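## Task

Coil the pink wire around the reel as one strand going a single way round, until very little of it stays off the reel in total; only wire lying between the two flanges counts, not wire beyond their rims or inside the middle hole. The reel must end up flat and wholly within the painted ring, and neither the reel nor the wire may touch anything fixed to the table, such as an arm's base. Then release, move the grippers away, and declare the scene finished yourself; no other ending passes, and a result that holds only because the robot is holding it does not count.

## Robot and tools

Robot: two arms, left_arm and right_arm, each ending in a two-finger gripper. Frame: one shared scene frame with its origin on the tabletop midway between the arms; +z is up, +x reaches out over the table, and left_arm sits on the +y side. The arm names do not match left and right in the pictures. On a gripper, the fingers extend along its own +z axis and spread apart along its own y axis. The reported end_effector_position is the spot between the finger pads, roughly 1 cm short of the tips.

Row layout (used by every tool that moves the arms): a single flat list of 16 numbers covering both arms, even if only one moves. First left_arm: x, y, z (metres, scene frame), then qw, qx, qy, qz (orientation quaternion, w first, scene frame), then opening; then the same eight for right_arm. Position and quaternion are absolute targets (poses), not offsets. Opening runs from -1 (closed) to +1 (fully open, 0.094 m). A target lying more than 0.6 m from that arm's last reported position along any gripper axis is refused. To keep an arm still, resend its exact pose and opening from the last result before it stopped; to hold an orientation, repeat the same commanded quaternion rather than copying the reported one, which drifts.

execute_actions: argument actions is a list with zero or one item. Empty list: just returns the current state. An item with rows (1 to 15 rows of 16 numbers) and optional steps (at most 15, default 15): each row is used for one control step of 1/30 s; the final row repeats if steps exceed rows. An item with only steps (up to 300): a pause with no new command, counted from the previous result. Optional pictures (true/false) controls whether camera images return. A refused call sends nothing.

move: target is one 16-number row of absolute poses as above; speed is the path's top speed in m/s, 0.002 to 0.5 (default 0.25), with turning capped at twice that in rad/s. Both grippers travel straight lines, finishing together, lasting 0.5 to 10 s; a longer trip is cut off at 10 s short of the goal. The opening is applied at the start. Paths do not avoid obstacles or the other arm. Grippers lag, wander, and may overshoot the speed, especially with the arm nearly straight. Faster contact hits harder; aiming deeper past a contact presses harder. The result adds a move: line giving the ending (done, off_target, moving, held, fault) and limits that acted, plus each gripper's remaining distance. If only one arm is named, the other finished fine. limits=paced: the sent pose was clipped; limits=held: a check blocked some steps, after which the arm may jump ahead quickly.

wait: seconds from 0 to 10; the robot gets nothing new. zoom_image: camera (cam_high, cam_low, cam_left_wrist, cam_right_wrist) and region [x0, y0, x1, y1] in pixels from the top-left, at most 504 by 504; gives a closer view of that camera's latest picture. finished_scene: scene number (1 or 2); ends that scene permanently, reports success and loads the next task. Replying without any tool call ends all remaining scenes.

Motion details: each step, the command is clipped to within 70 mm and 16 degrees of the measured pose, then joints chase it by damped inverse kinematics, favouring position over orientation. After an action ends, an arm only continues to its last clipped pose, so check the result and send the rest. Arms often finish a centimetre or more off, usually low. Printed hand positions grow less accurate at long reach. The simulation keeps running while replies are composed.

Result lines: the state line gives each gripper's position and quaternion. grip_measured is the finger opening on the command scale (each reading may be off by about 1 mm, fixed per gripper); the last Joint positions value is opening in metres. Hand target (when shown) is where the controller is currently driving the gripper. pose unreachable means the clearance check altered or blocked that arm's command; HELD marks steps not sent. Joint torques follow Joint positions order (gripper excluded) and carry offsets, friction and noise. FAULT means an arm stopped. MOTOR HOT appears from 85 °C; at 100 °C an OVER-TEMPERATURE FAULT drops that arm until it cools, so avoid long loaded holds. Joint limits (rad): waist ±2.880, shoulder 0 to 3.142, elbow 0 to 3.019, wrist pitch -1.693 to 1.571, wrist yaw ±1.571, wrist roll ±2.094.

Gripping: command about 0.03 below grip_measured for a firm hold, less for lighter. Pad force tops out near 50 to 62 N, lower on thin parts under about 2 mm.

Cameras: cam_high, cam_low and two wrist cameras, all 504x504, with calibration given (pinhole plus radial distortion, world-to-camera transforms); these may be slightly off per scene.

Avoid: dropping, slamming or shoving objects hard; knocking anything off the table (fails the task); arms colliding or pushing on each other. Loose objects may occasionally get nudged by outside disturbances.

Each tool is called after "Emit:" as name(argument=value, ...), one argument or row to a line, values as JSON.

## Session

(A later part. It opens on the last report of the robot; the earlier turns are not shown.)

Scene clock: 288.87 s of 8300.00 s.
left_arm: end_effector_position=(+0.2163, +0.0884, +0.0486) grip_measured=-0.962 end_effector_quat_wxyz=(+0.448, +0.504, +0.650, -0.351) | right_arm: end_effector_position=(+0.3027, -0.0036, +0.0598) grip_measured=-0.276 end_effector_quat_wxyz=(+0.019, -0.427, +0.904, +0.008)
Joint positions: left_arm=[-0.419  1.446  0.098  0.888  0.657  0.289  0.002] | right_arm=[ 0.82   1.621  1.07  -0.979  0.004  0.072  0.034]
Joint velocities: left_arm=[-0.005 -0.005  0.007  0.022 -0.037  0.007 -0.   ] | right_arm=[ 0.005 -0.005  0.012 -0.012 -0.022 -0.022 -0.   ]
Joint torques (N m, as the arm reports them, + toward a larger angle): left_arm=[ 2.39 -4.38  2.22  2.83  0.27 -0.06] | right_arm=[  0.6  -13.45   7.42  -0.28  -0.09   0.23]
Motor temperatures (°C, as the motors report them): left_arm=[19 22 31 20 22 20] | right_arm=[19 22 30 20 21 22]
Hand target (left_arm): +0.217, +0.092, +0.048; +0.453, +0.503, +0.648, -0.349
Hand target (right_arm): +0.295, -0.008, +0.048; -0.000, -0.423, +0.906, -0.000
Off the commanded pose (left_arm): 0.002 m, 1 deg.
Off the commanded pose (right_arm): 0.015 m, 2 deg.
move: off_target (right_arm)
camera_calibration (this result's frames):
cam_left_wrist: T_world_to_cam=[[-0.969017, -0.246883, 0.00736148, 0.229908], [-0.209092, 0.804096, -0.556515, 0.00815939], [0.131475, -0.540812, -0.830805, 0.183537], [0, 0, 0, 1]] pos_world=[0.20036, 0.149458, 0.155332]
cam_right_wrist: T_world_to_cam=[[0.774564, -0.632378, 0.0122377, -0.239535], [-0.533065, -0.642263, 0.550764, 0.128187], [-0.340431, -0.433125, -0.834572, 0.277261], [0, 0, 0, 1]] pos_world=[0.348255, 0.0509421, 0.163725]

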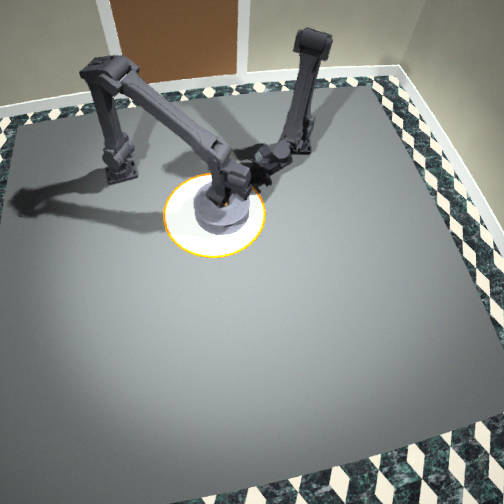

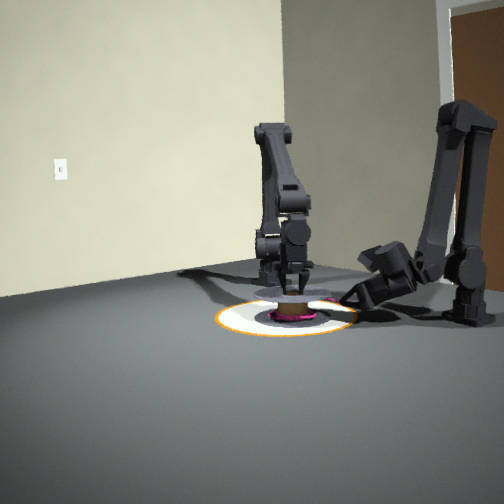

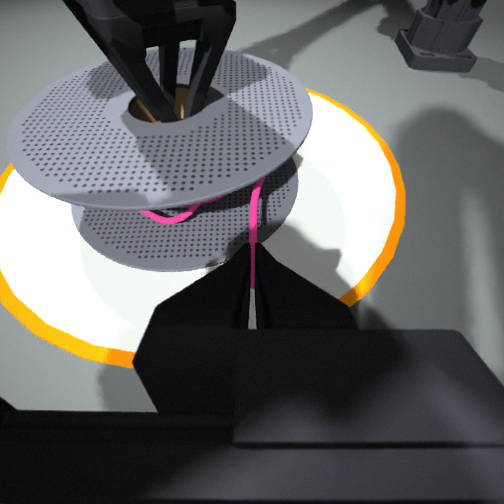

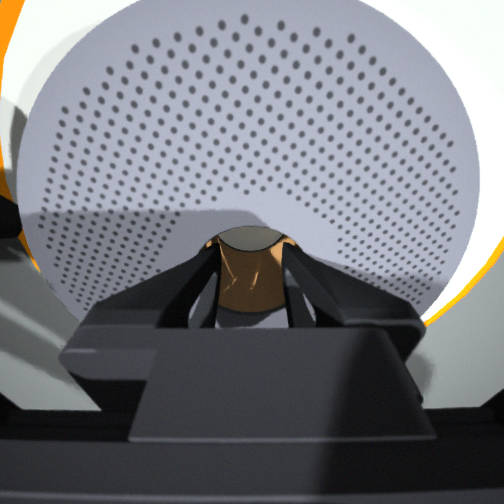

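Emit:
move(
  target=[0.22,0.095,0.042,0.075,-0.107,0.812,-0.569,-1,0.295,-0.008,0.048,0,-0.423,0.906,0,-0.23],
  speed=0.3,
)

Emit:
move(
  target=[0.235,0.06,0.042,0.075,-0.107,0.812,-0.569,-1,0.295,-0.008,0.048,0,-0.985,0.174,0,-0.23],
  speed=0.3,
)

Scene clock: 296.13 s of 8300.00 s.
left_arm: end_effector_position=(+0.2196, +0.0912, +0.0425) grip_measured=-0.962 end_effector_quat_wxyz=(+0.075, -0.095, +0.815, -0.567) | right_arm: end_effector_position=(+0.3027, -0.0036, +0.0598) grip_measured=-0.276 end_effector_quat_wxyz=(+0.019, -0.427, +0.904, +0.008)
Joint positions: left_arm=[-0.398  1.515  0.098  0.958  0.676 -1.255  0.002] | right_arm=[ 0.82   1.621  1.07  -0.979  0.004  0.072  0.034]
Joint velocities: left_arm=[-0.015  0.005 -0.002  0.012  0.037  0.007 -0.   ] | right_arm=[-0.024 -0.015 -0.017  0.007  0.066  0.022  0.002]
Joint torques (N m, as the arm reports them, + toward a larger angle): left_arm=[ 2.37 -4.83  1.67  2.93  0.09 -0.18] | right_arm=[  0.56 -13.45   7.42  -0.29  -0.09   0.23]
Motor temperatures (°C, as the motors report them): left_arm=[19 22 30 21 22 20] | right_arm=[19 22 30 20 21 22]
Hand target (left_arm): +0.220, +0.095, +0.042; +0.075, -0.107, +0.812, -0.568
Hand target (right_arm): +0.295, -0.008, +0.048; +0.000, -0.423, +0.906, +0.000
Off the commanded pose (left_arm): 0.004 m, 1 deg.
Off the commanded pose (right_arm): 0.015 m, 2 deg.
After step 90, 1.03 s passed at rest.
move: off_target (right_arm)
camera_calibration (this result's frames):
cam_left_wrist: T_world_to_cam=[[0.0729947, -0.338888, 0.937991, -0.0260914], [-0.923496, 0.332171, 0.191878, 0.171346], [-0.376599, -0.880237, -0.288715, 0.299016], [0, 0, 0, 1]] pos_world=[0.272751, 0.197447, 0.0779266]
cam_right_wrist: T_world_to_cam=[[0.774564, -0.632378, 0.0122377, -0.239535], [-0.533065, -0.642263, 0.550764, 0.128187], [-0.340431, -0.433125, -0.834572, 0.277261], [0, 0, 0, 1]] pos_world=[0.348255, 0.0509421, 0.163725]

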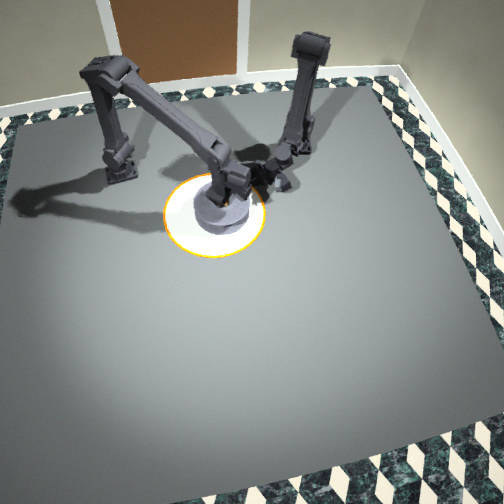

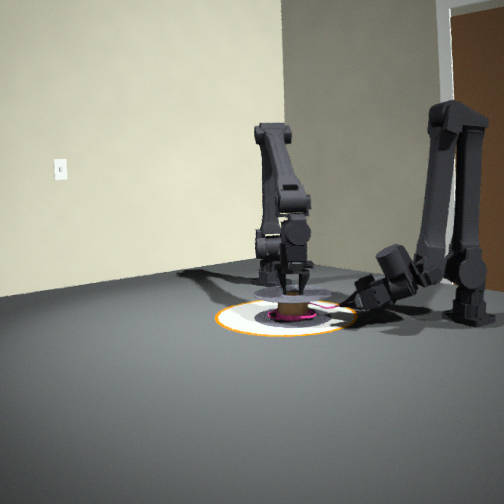

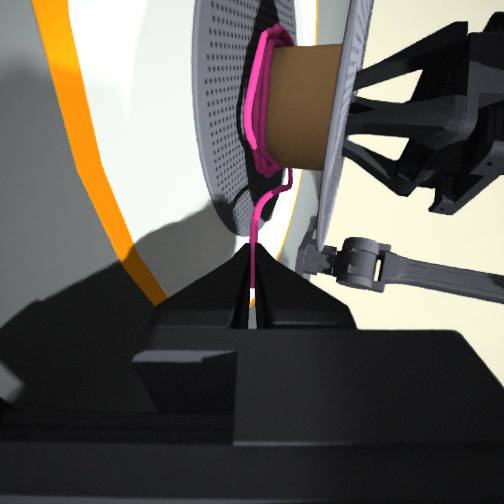

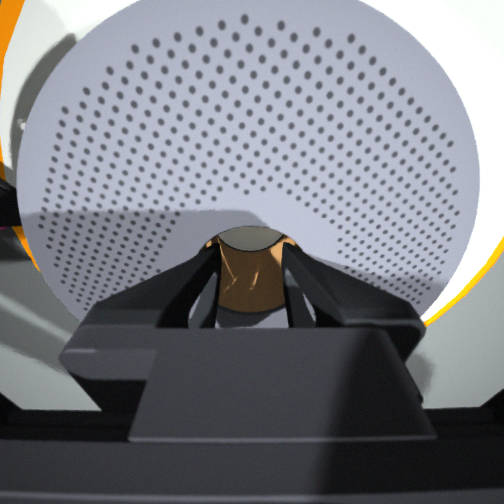

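Scene clock: 299.93 s of 8300.00 s.
left_arm: end_effector_position=(+0.2291, +0.0680, +0.0378) grip_measured=-0.962 end_effector_quat_wxyz=(+0.072, -0.110, +0.818, -0.560) | right_arm: end_effector_position=(+0.3006, -0.0035, +0.0602) grip_measured=-0.258 end_effector_quat_wxyz=(-0.018, +0.981, -0.192, +0.004)
Joint positions: left_arm=[-0.473  1.564  0.152  0.961  0.593 -1.312  0.002] | right_arm=[ 0.82   1.62   1.07  -0.984 -0.007 -1.8    0.035]
Joint velocities: left_arm=[-0.005 -0.015 -0.022 -0.007 -0.125 -0.037 -0.001] | right_arm=[-0.015 -0.005 -0.017 -0.007  0.081 -0.022  0.   ]
Joint torques (N m, as the arm reports them, + toward a larger angle): left_arm=[ 0.48 -5.67  4.13  2.88 -0.11 -0.2 ] | right_arm=[  0.57 -13.27   7.33  -0.2    0.19  -0.26]
Motor temperatures (°C, as the motors report them): left_arm=[19 22 30 21 22 20] | right_arm=[19 22 30 20 21 22]
Hand target (left_arm): +0.234, +0.060, +0.043; +0.074, -0.107, +0.812, -0.569
Hand target (right_arm): +0.295, -0.008, +0.048; -0.000, +0.985, -0.174, -0.000
Off the commanded pose (left_arm): 0.011 m, 1 deg.
Off the commanded pose (right_arm): 0.014 m, 3 deg.
move: off_target (left_arm, right_arm)
camera_calibration (this result's frames):
cam_left_wrist: T_world_to_cam=[[0.10237, -0.347573, 0.932048, -0.0362349], [-0.924841, 0.311787, 0.217848, 0.189428], [-0.366318, -0.884297, -0.289532, 0.27874], [0, 0, 0, 1]] pos_world=[0.281008, 0.174833, 0.0732102]
cam_right_wrist: T_world_to_cam=[[0.3724, 0.92679, 0.0487634, -0.113718], [0.741211, -0.328628, 0.585328, -0.25714], [0.558502, -0.181832, -0.809329, 0.00609764], [0, 0, 0, 1]] pos_world=[0.229538, 0.021998, 0.160991]

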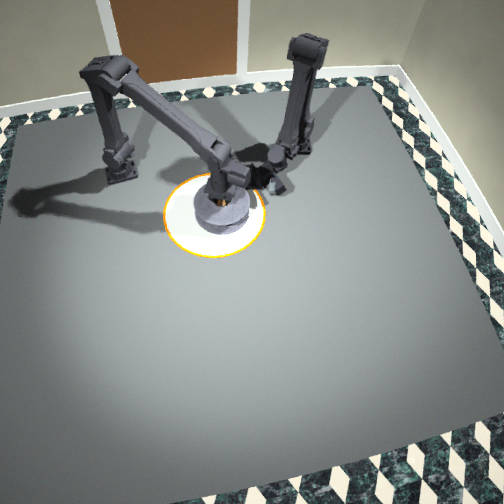

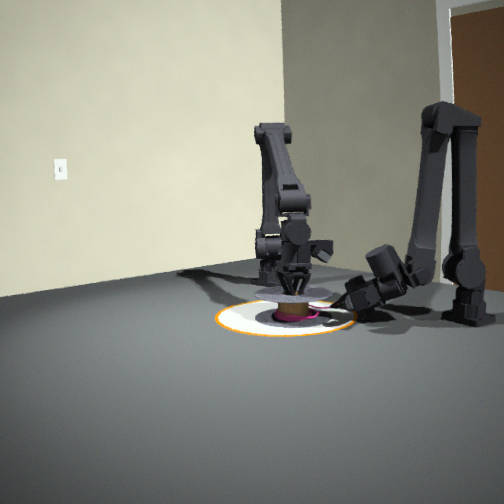

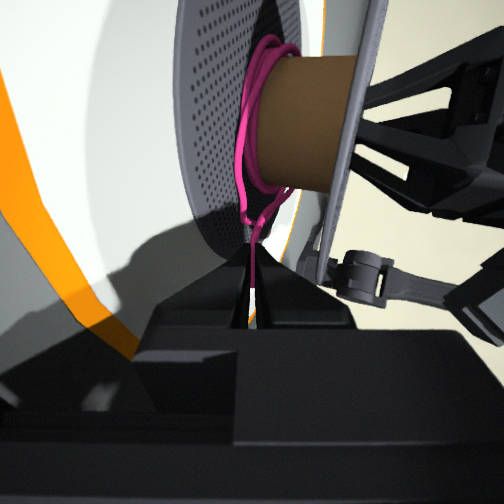

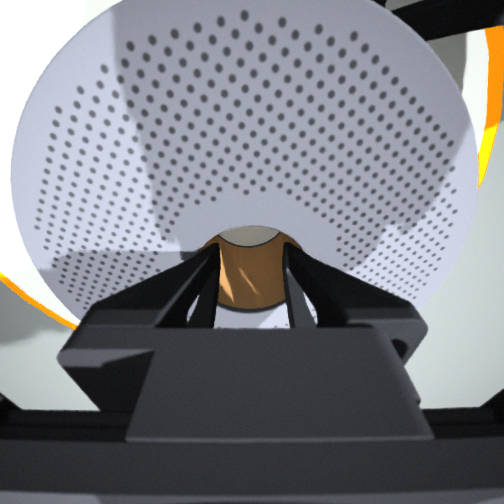

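Emit:
move(
  target=[0.295,0.058,0.052,0,0,0.819,-0.574,-1,0.295,-0.008,0.048,0,-0.985,0.174,0,-0.23],
  speed=0.07,
)

Scene clock: 304.33 s of 8300.00 s.
left_arm: end_effector_position=(+0.2761, +0.0651, +0.0461) grip_measured=-0.962 end_effector_quat_wxyz=(-0.014, -0.010, +0.824, -0.567) | right_arm: end_effector_position=(+0.3011, -0.0037, +0.0608) grip_measured=-0.256 end_effector_quat_wxyz=(-0.018, +0.982, -0.188, +0.006)
Joint positions: left_arm=[-0.271  1.566  0.386  0.461  0.997 -0.975  0.002] | right_arm=[ 0.82   1.618  1.07  -0.984 -0.004 -1.808  0.035]
Joint velocities: left_arm=[-0.015 -0.005 -0.002 -0.017  0.037  0.022 -0.   ] | right_arm=[-0.015  0.005 -0.022  0.002 -0.022  0.007 -0.   ]
Joint torques (N m, as the arm reports them, + toward a larger angle): left_arm=[ 2.11 -8.53  8.04  0.73  0.44  0.16] | right_arm=[  0.53 -13.11   7.32  -0.21   0.08  -0.19]
Motor temperatures (°C, as the motors report them): left_arm=[19 22 30 21 22 20] | right_arm=[19 22 30 20 21 22]
Hand target (left_arm): +0.295, +0.060, +0.054; +0.001, -0.000, +0.820, -0.572
Hand target (right_arm): +0.295, -0.008, +0.048; -0.000, +0.985, -0.174, -0.000
Off the commanded pose (left_arm): 0.021 m, 2 deg.
Off the commanded pose (right_arm): 0.015 m, 3 deg.
move: off_target (left_arm, right_arm)
camera_calibration (this result's frames):
cam_left_wrist: T_world_to_cam=[[0.0364997, -0.358021, 0.933, -0.0309323], [-0.805995, 0.541401, 0.239284, 0.183312], [-0.590796, -0.760727, -0.268802, 0.348783], [0, 0, 0, 1]] pos_world=[0.354937, 0.155008, 0.0787497]
cam_right_wrist: T_world_to_cam=[[0.365607, 0.929452, 0.0495011, -0.111721], [0.741412, -0.322967, 0.588219, -0.258164], [0.562708, -0.178356, -0.807186, 0.00491856], [0, 0, 0, 1]] pos_world=[0.229484, 0.0213386, 0.161357]

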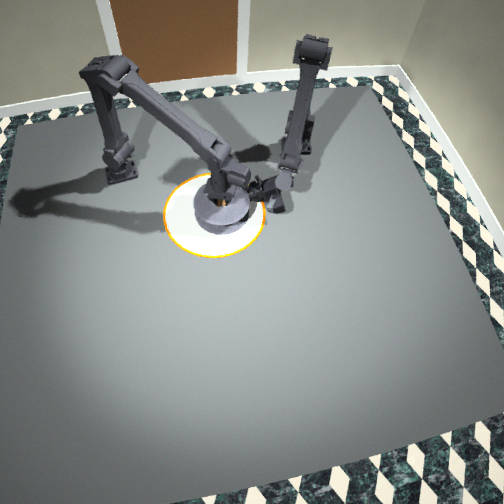

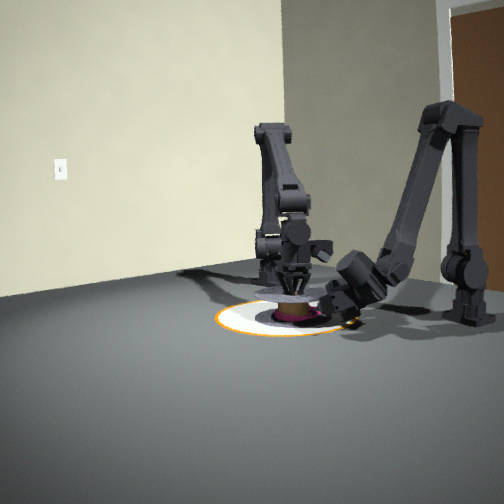

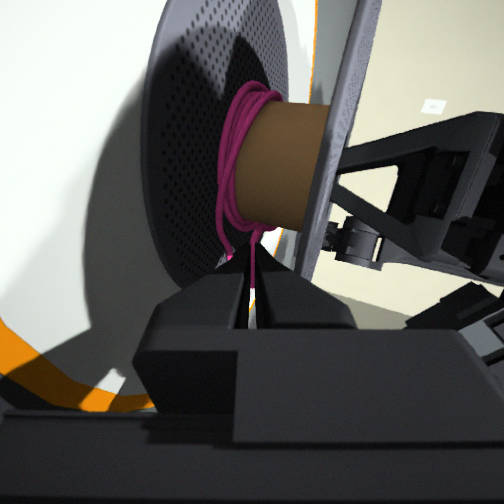

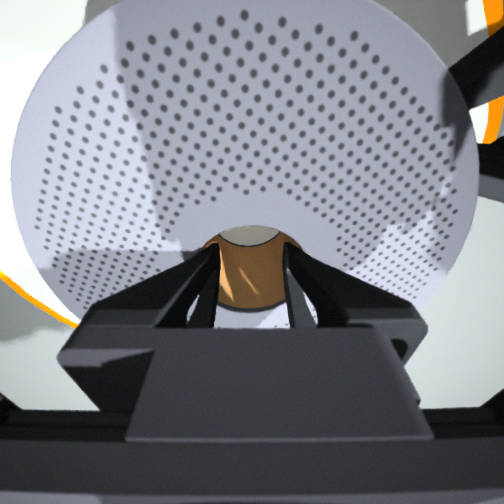

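Emit:
move(
  target=[0.345,0.05,0.048,-0.1,0.142,0.807,-0.565,-1,0.295,-0.008,0.048,0,-0.985,0.174,0,-0.23],
  speed=0.07,
)

Scene clock: 308.83 s of 8300.00 s.
left_arm: end_effector_position=(+0.3164, +0.0540, +0.0390) grip_measured=-0.962 end_effector_quat_wxyz=(-0.125, +0.129, +0.812, -0.555) | right_arm: end_effector_position=(+0.3023, -0.0045, +0.0608) grip_measured=-0.252 end_effector_quat_wxyz=(-0.016, +0.982, -0.188, +0.010)
Joint positions: left_arm=[-0.209  1.775  0.809 -0.54   1.21  -0.135  0.002] | right_arm=[ 0.82   1.618  1.07  -0.984  0.005 -1.808  0.035]
Joint velocities: left_arm=[-0.015  0.005 -0.002 -0.022 -0.022  0.051 -0.001] | right_arm=[-0.005  0.015  0.017  0.002  0.037  0.007  0.   ]
Joint torques (N m, as the arm reports them, + toward a larger angle): left_arm=[  3.18 -13.54   9.86  -0.32   0.7    0.2 ] | right_arm=[  0.56 -13.08   7.31  -0.2   -0.26  -0.19]
Motor temperatures (°C, as the motors report them): left_arm=[19 22 31 21 22 20] | right_arm=[19 22 30 20 21 22]
Hand target (left_arm): +0.344, +0.051, +0.050; -0.098, +0.140, +0.809, -0.563
Hand target (right_arm): +0.295, -0.008, +0.048; -0.000, +0.985, -0.174, -0.000
Off the commanded pose (left_arm): 0.030 m, 3 deg.
Off the commanded pose (right_arm): 0.015 m, 3 deg.
move: off_target (left_arm, right_arm)
camera_calibration (this result's frames):
cam_left_wrist: T_world_to_cam=[[-0.0675567, -0.352172, 0.933494, 0.00281092], [-0.560074, 0.787691, 0.256633, 0.13167], [-0.825684, -0.505488, -0.250456, 0.422062], [0, 0, 0, 1]] pos_world=[0.422424, 0.110621, 0.0692928]
cam_right_wrist: T_world_to_cam=[[0.365574, 0.929574, 0.0474084, -0.111224], [0.737069, -0.320219, 0.595138, -0.258454], [0.568406, -0.182623, -0.802224, 0.00202766], [0, 0, 0, 1]] pos_world=[0.230006, 0.0209991, 0.160715]

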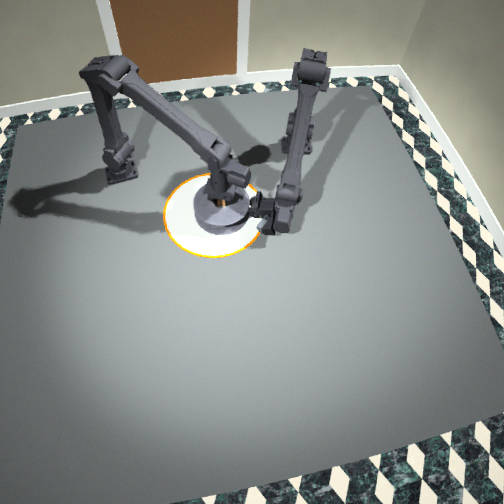

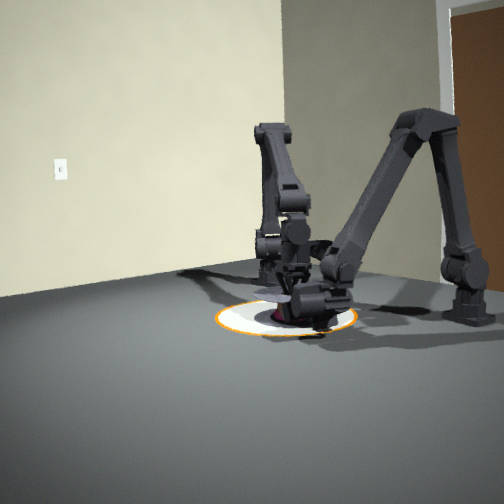

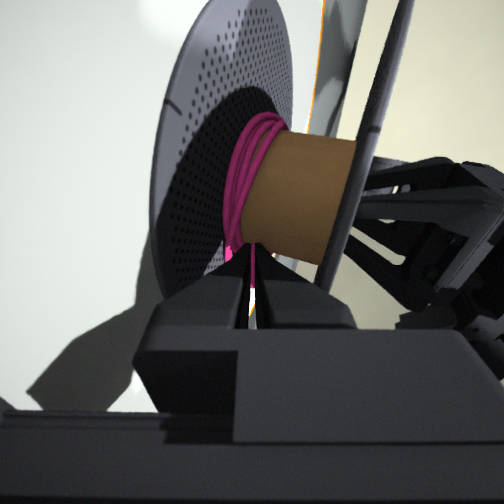

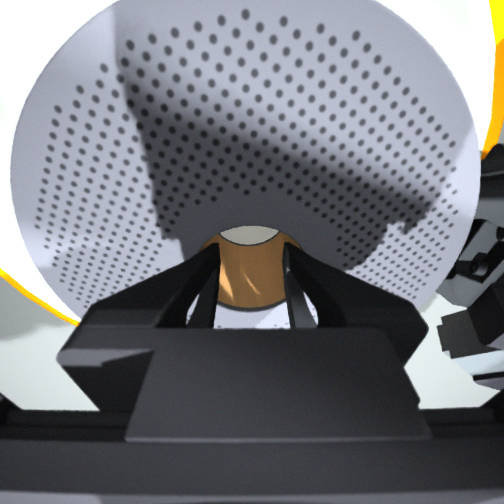

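Taut. Release and back out.

Emit:
execute_actions(
  actions=[
    {"rows":[[0.335,0.05,0.048,-0.1,0.142,0.807,-0.565,-0.8,0.295,-0.008,0.048,0,-0.985,0.174,0,-0.23]],"steps":10},
  ],
  pictures=false,
)

Emit:
move(
  target=[0.37,0.17,0.07,-0.1,0.142,0.807,-0.565,-0.8,0.295,-0.008,0.048,0,-0.985,0.174,0,-0.5],
  speed=0.15,
)

Emit:
move(
  target=[0.25,0.25,0.18,0,0.342,0.94,0,-0.8,0.312,0.01,0.13,0,-0.985,0.174,0,-0.5],
  speed=0.15,
)

Emit:
zoom_image(
  camera="cam_low",
  region=[210, 260, 370, 345],
)

Scene clock: 313.30 s of 8300.00 s.
left_arm: end_effector_position=(+0.3179, +0.0557, +0.0379) grip_measured=-0.804 end_effector_quat_wxyz=(-0.123, +0.128, +0.813, -0.554) | right_arm: end_effector_position=(+0.3020, -0.0050, +0.0615) grip_measured=-0.250 end_effector_quat_wxyz=(-0.016, +0.982, -0.187, +0.010)
Joint positions: left_arm=[-0.204  1.777  0.81  -0.54   1.206 -0.131  0.009] | right_arm=[ 0.82   1.617  1.07  -0.987  0.005 -1.81   0.035]
Joint velocities: left_arm=[-0.015 -0.005 -0.007 -0.017 -0.066 -0.007 -0.001] | right_arm=[-0.005 -0.005 -0.007 -0.002 -0.037  0.051  0.   ]
Joint torques (N m, as the arm reports them, + toward a larger angle): left_arm=[  1.91 -14.75   7.61   0.97   0.98   0.06] | right_arm=[  0.32 -13.13   7.32  -0.11  -0.27  -0.16]
Motor temperatures (°C, as the motors report them): left_arm=[19 22 31 20 22 20] | right_arm=[19 22 29 20 21 22]
Hand target (left_arm): +0.334, +0.051, +0.049; -0.100, +0.142, +0.807, -0.565
Hand target (right_arm): +0.295, -0.008, +0.049; -0.000, +0.985, -0.174, -0.000
Off the commanded pose (left_arm): 0.021 m, 3 deg.
Off the commanded pose (right_arm): 0.015 m, 3 deg.
Steps of this call (steps 1 to 90: nothing new was sent; then 1.13 s passed at rest; steps 91 to 100: all 10 steps of this action). Readings (end_effector_position):
91: left_arm (+0.3167, +0.0542, +0.0385) | right_arm (+0.3020, -0.0050, +0.0610)
92: left_arm (+0.3171, +0.0549, +0.0380) | right_arm (+0.3021, -0.0051, +0.0615)
94: left_arm (+0.3178, +0.0556, +0.0379) | right_arm (+0.3021, -0.0051, +0.0615)
98: left_arm (+0.3179, +0.0557, +0.0379) | right_arm (+0.3020, -0.0050, +0.0615)
100: the state above

Scene clock: 315.10 s of 8300.00 s.
left_arm: end_effector_position=(+0.3593, +0.1717, +0.0687) grip_measured=-0.803 end_effector_quat_wxyz=(-0.101, +0.134, +0.809, -0.563) | right_arm: end_effector_position=(+0.3015, -0.0049, +0.0605) grip_measured=-0.498 end_effector_quat_wxyz=(-0.015, +0.983, -0.182, +0.008)
Joint positions: left_arm=[ 0.114  1.839  0.98  -1.323  1.135  0.643  0.009] | right_arm=[ 0.82   1.619  1.07  -0.987  0.002 -1.82   0.024]
Joint velocities: left_arm=[-0.005 -0.015  0.012  0.007 -0.095  0.007  0.001] | right_arm=[-0.015  0.005 -0.002  0.002 -0.037 -0.037 -0.001]
Joint torques (N m, as the arm reports them, + toward a larger angle): left_arm=[  1.52 -13.42   7.93  -1.94   0.27   0.14] | right_arm=[  0.57 -13.17   7.29  -0.11  -0.13  -0.06]
Motor temperatures (°C, as the motors report them): left_arm=[19 22 31 20 22 20] | right_arm=[19 22 29 20 21 22]
Hand target (left_arm): +0.371, +0.172, +0.069; -0.097, +0.141, +0.809, -0.562
Hand target (right_arm): +0.295, -0.008, +0.048; -0.000, +0.985, -0.174, -0.000
Off the commanded pose (left_arm): 0.011 m, 1 deg.
Off the commanded pose (right_arm): 0.014 m, 2 deg.
move: off_target (left_arm, right_arm)
camera_calibration (this result's frames):
cam_left_wrist: T_world_to_cam=[[-0.0993475, -0.332237, 0.937949, 0.0271353], [-0.585129, 0.781922, 0.214993, 0.0682302], [-0.804832, -0.527462, -0.272083, 0.522165], [0, 0, 0, 1]] pos_world=[0.462875, 0.231087, 0.101952]
cam_right_wrist: T_world_to_cam=[[0.354291, 0.934072, 0.0445836, -0.107034], [0.743215, -0.310194, 0.5928, -0.259433], [0.567547, -0.176888, -0.804115, 0.00253942], [0, 0, 0, 1]] pos_world=[0.229294, 0.0199523, 0.160606]

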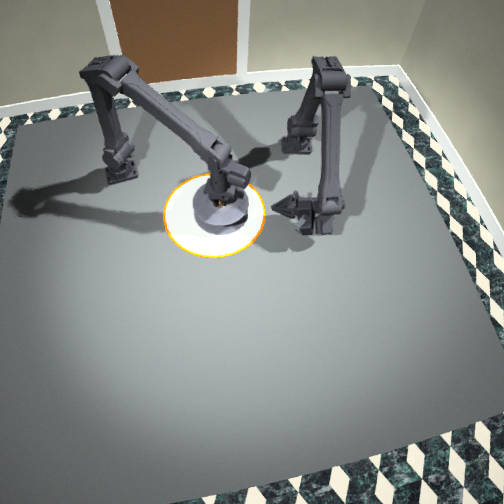

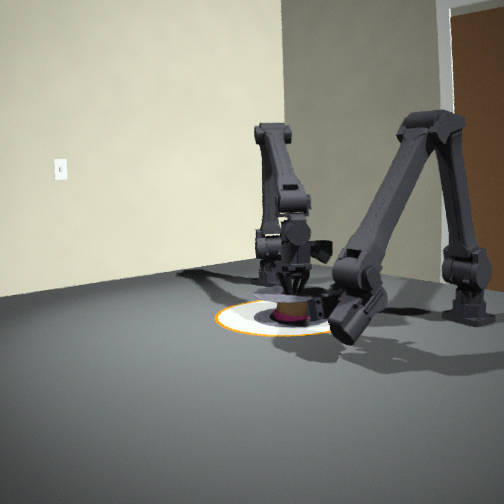

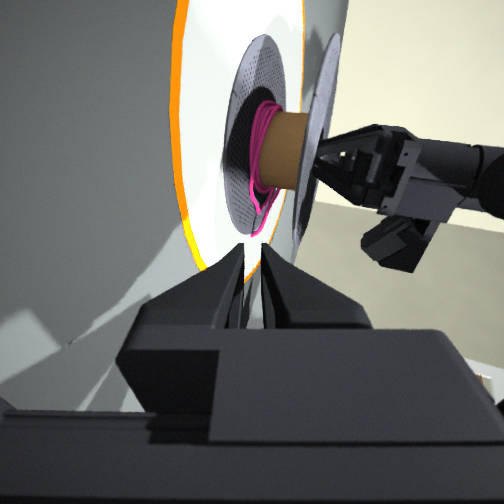

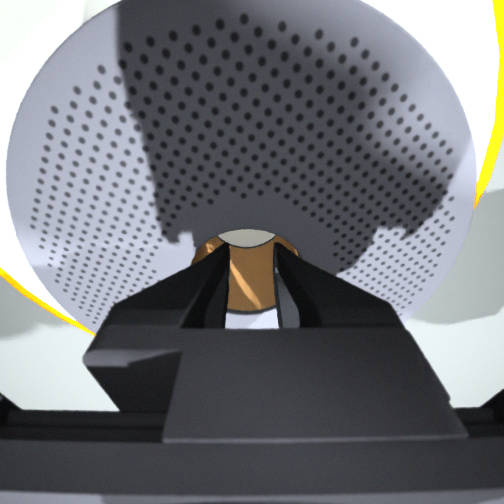

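Scene clock: 319.67 s of 8300.00 s.
left_arm: end_effector_position=(+0.2546, +0.2478, +0.1846) grip_measured=-0.803 end_effector_quat_wxyz=(+0.019, +0.342, +0.940, -0.007) | right_arm: end_effector_position=(+0.3011, -0.0055, +0.1037) grip_measured=-0.498 end_effector_quat_wxyz=(+0.027, +0.984, -0.178, -0.012)
Joint positions: left_arm=[-0.228  0.99   0.848 -1.389  0.011  0.275  0.009] | right_arm=[ 0.82   1.619  1.197 -1.209  0.002 -1.828  0.024]
Joint velocities: left_arm=[-0.015 -0.005 -0.007 -0.002 -0.007 -0.007  0.   ] | right_arm=[ 0.005 -0.005  0.002  0.002 -0.051  0.022  0.   ]
Joint torques (N m, as the arm reports them, + toward a larger angle): left_arm=[ 0.57 -5.57  7.85 -0.66 -0.17 -0.31] | right_arm=[ -0.18 -17.29  13.09  -0.61  -0.12  -0.07]
Motor temperatures (°C, as the motors report them): left_arm=[19 22 31 20 22 20] | right_arm=[19 22 31 20 21 22]
Hand target (left_arm): +0.246, +0.249, +0.181; +0.007, +0.338, +0.941, -0.004
Hand target (right_arm): +0.311, +0.008, +0.130; -0.000, +0.985, -0.174, +0.000
Off the commanded pose (left_arm): 0.007 m, 2 deg.
Off the commanded pose (right_arm): 0.032 m, 3 deg.
move: off_target (right_arm)
camera_calibration (this result's frames):
cam_left_wrist: T_world_to_cam=[[-0.639749, -0.768583, -0.000663057, 0.352339], [-0.642942, 0.534695, 0.548386, -0.0630371], [-0.421126, 0.351256, -0.836225, 0.298255], [0, 0, 0, 1]] pos_world=[0.310482, 0.199744, 0.28421]
cam_right_wrist: T_world_to_cam=[[0.346726, 0.936795, -0.0468669, -0.0964369], [0.777441, -0.259074, 0.57312, -0.292905], [0.524754, -0.235152, -0.81813, 0.0514588], [0, 0, 0, 1]] pos_world=[0.23415, 0.0265583, 0.20545]

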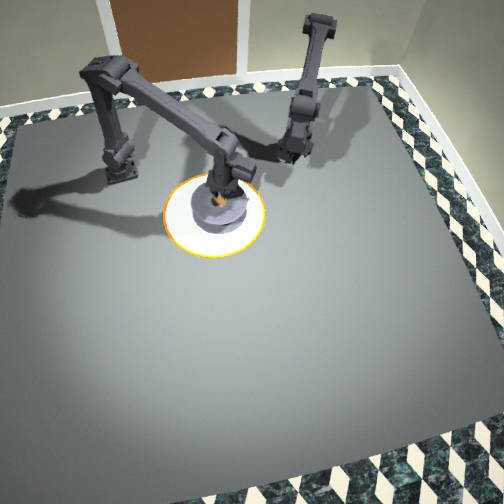

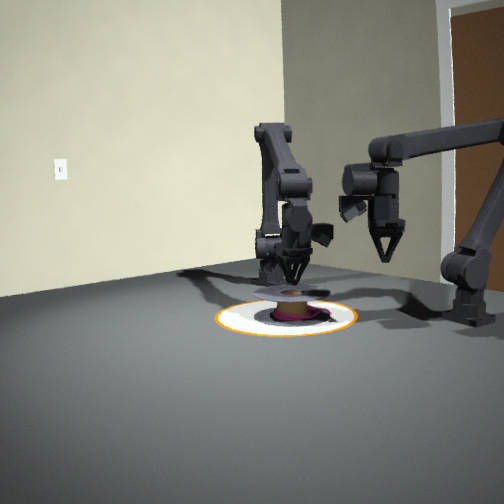

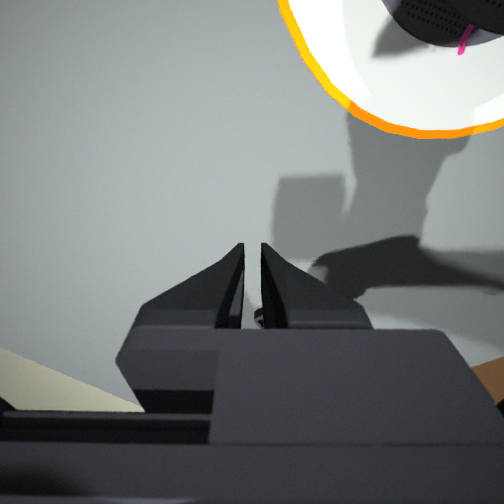

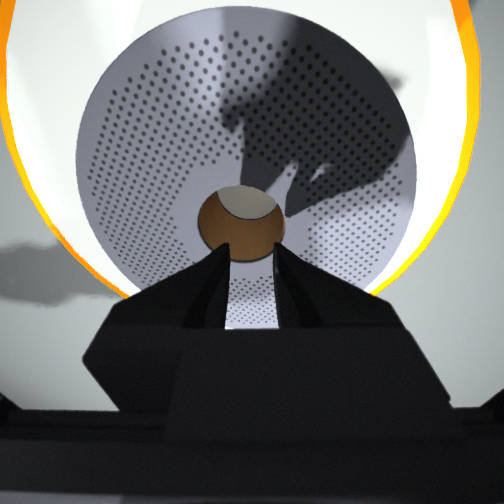

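Region (210, 260, 370, 345) of cam_low's 504x504 image, scaled by 3.150, with more detail than that image has; it fills the top 268 rows of this view, and the rest is white.

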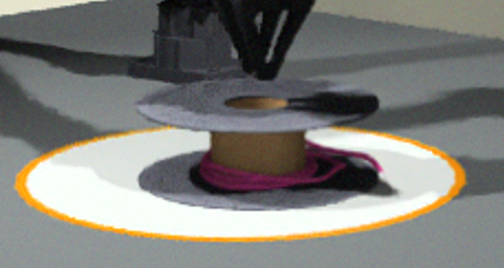

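About 1 cm sticks out past the flange, which counts as a short length. Retracting and finishing.

Emit:
move(
  target=[0.25,0.25,0.18,0,0.342,0.94,0,-0.8,0.28,-0.26,0.2,0,-0.423,0.906,0,-0.5],
  speed=0.3,
)

Emit:
finished_scene(
  scene=2,
)

Scene clock: 325.73 s of 8300.00 s.
left_arm: end_effector_position=(+0.2543, +0.2494, +0.1837) grip_measured=-0.803 end_effector_quat_wxyz=(+0.015, +0.340, +0.940, -0.003) | right_arm: end_effector_position=(+0.2813, -0.2528, +0.2012) grip_measured=-0.498 end_effector_quat_wxyz=(+0.009, -0.435, +0.900, +0.001)
Joint positions: left_arm=[-0.228  0.993  0.848 -1.394  0.003  0.273  0.009] | right_arm=[ 0.311  1.008  0.903 -1.447 -0.003 -0.455  0.024]
Joint velocities: left_arm=[ 0.005  0.005  0.007 -0.007 -0.095  0.022  0.   ] | right_arm=[-0.015 -0.005  0.002  0.012 -0.095  0.022  0.   ]
Joint torques (N m, as the arm reports them, + toward a larger angle): left_arm=[ 0.84 -4.03  8.78 -0.69 -0.18 -0.16] | right_arm=[-1.19 -7.15  8.53 -0.33  0.09  0.14]
Motor temperatures (°C, as the motors report them): left_arm=[19 22 32 20 22 20] | right_arm=[19 22 31 20 21 22]
Hand target (left_arm): +0.250, +0.250, +0.180; +0.000, +0.342, +0.940, +0.000
Hand target (right_arm): +0.277, -0.259, +0.199; +0.002, -0.424, +0.906, +0.000
Off the commanded pose (left_arm): 0.006 m, 2 deg.
Off the commanded pose (right_arm): 0.007 m, 2 deg.
move: done
camera_calibration (this result's frames):
cam_left_wrist: T_world_to_cam=[[-0.637807, -0.770177, -0.00542027, 0.354063], [-0.641869, 0.527636, 0.556422, -0.0635925], [-0.425683, 0.358369, -0.830882, 0.29526], [0, 0, 0, 1]] pos_world=[0.310693, 0.200433, 0.28263]
cam_right_wrist: T_world_to_cam=[[0.78546, -0.618686, 0.0167396, -0.382741], [-0.516015, -0.6397, 0.56966, -0.129107], [-0.341732, -0.456083, -0.82171, 0.272037], [0, 0, 0, 1]] pos_world=[0.326971, -0.195315, 0.30349]

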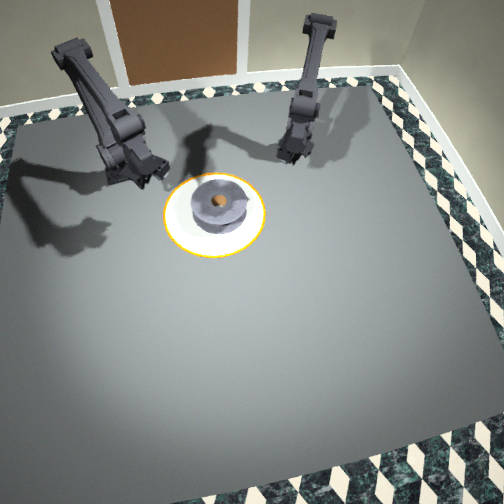

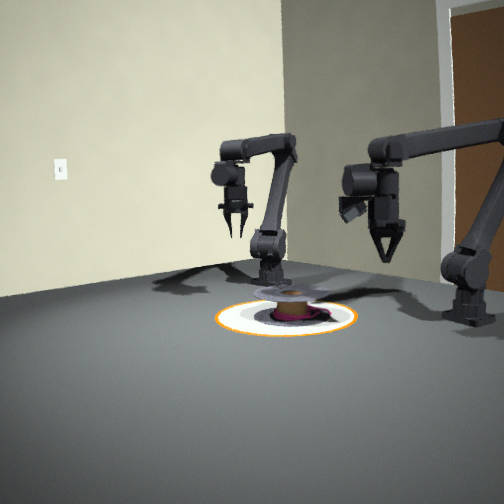

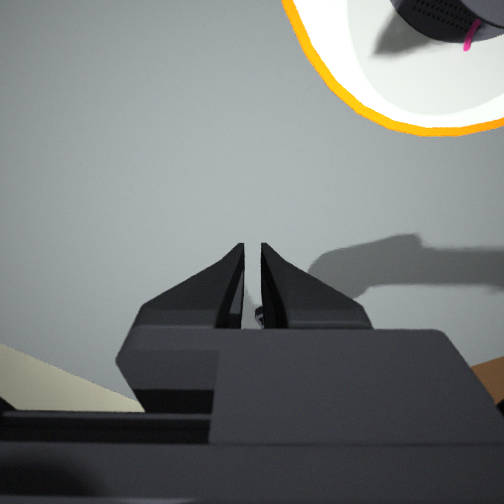

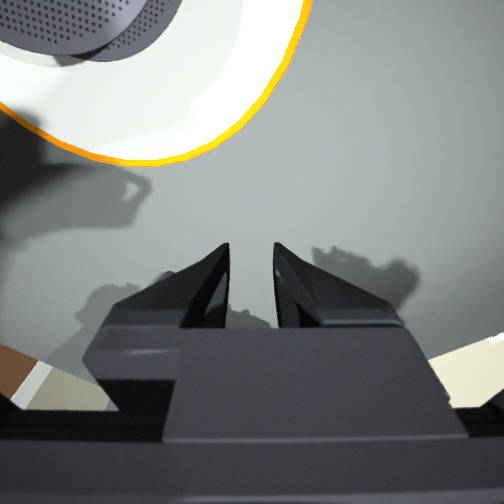

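The scene is finished: the task was done.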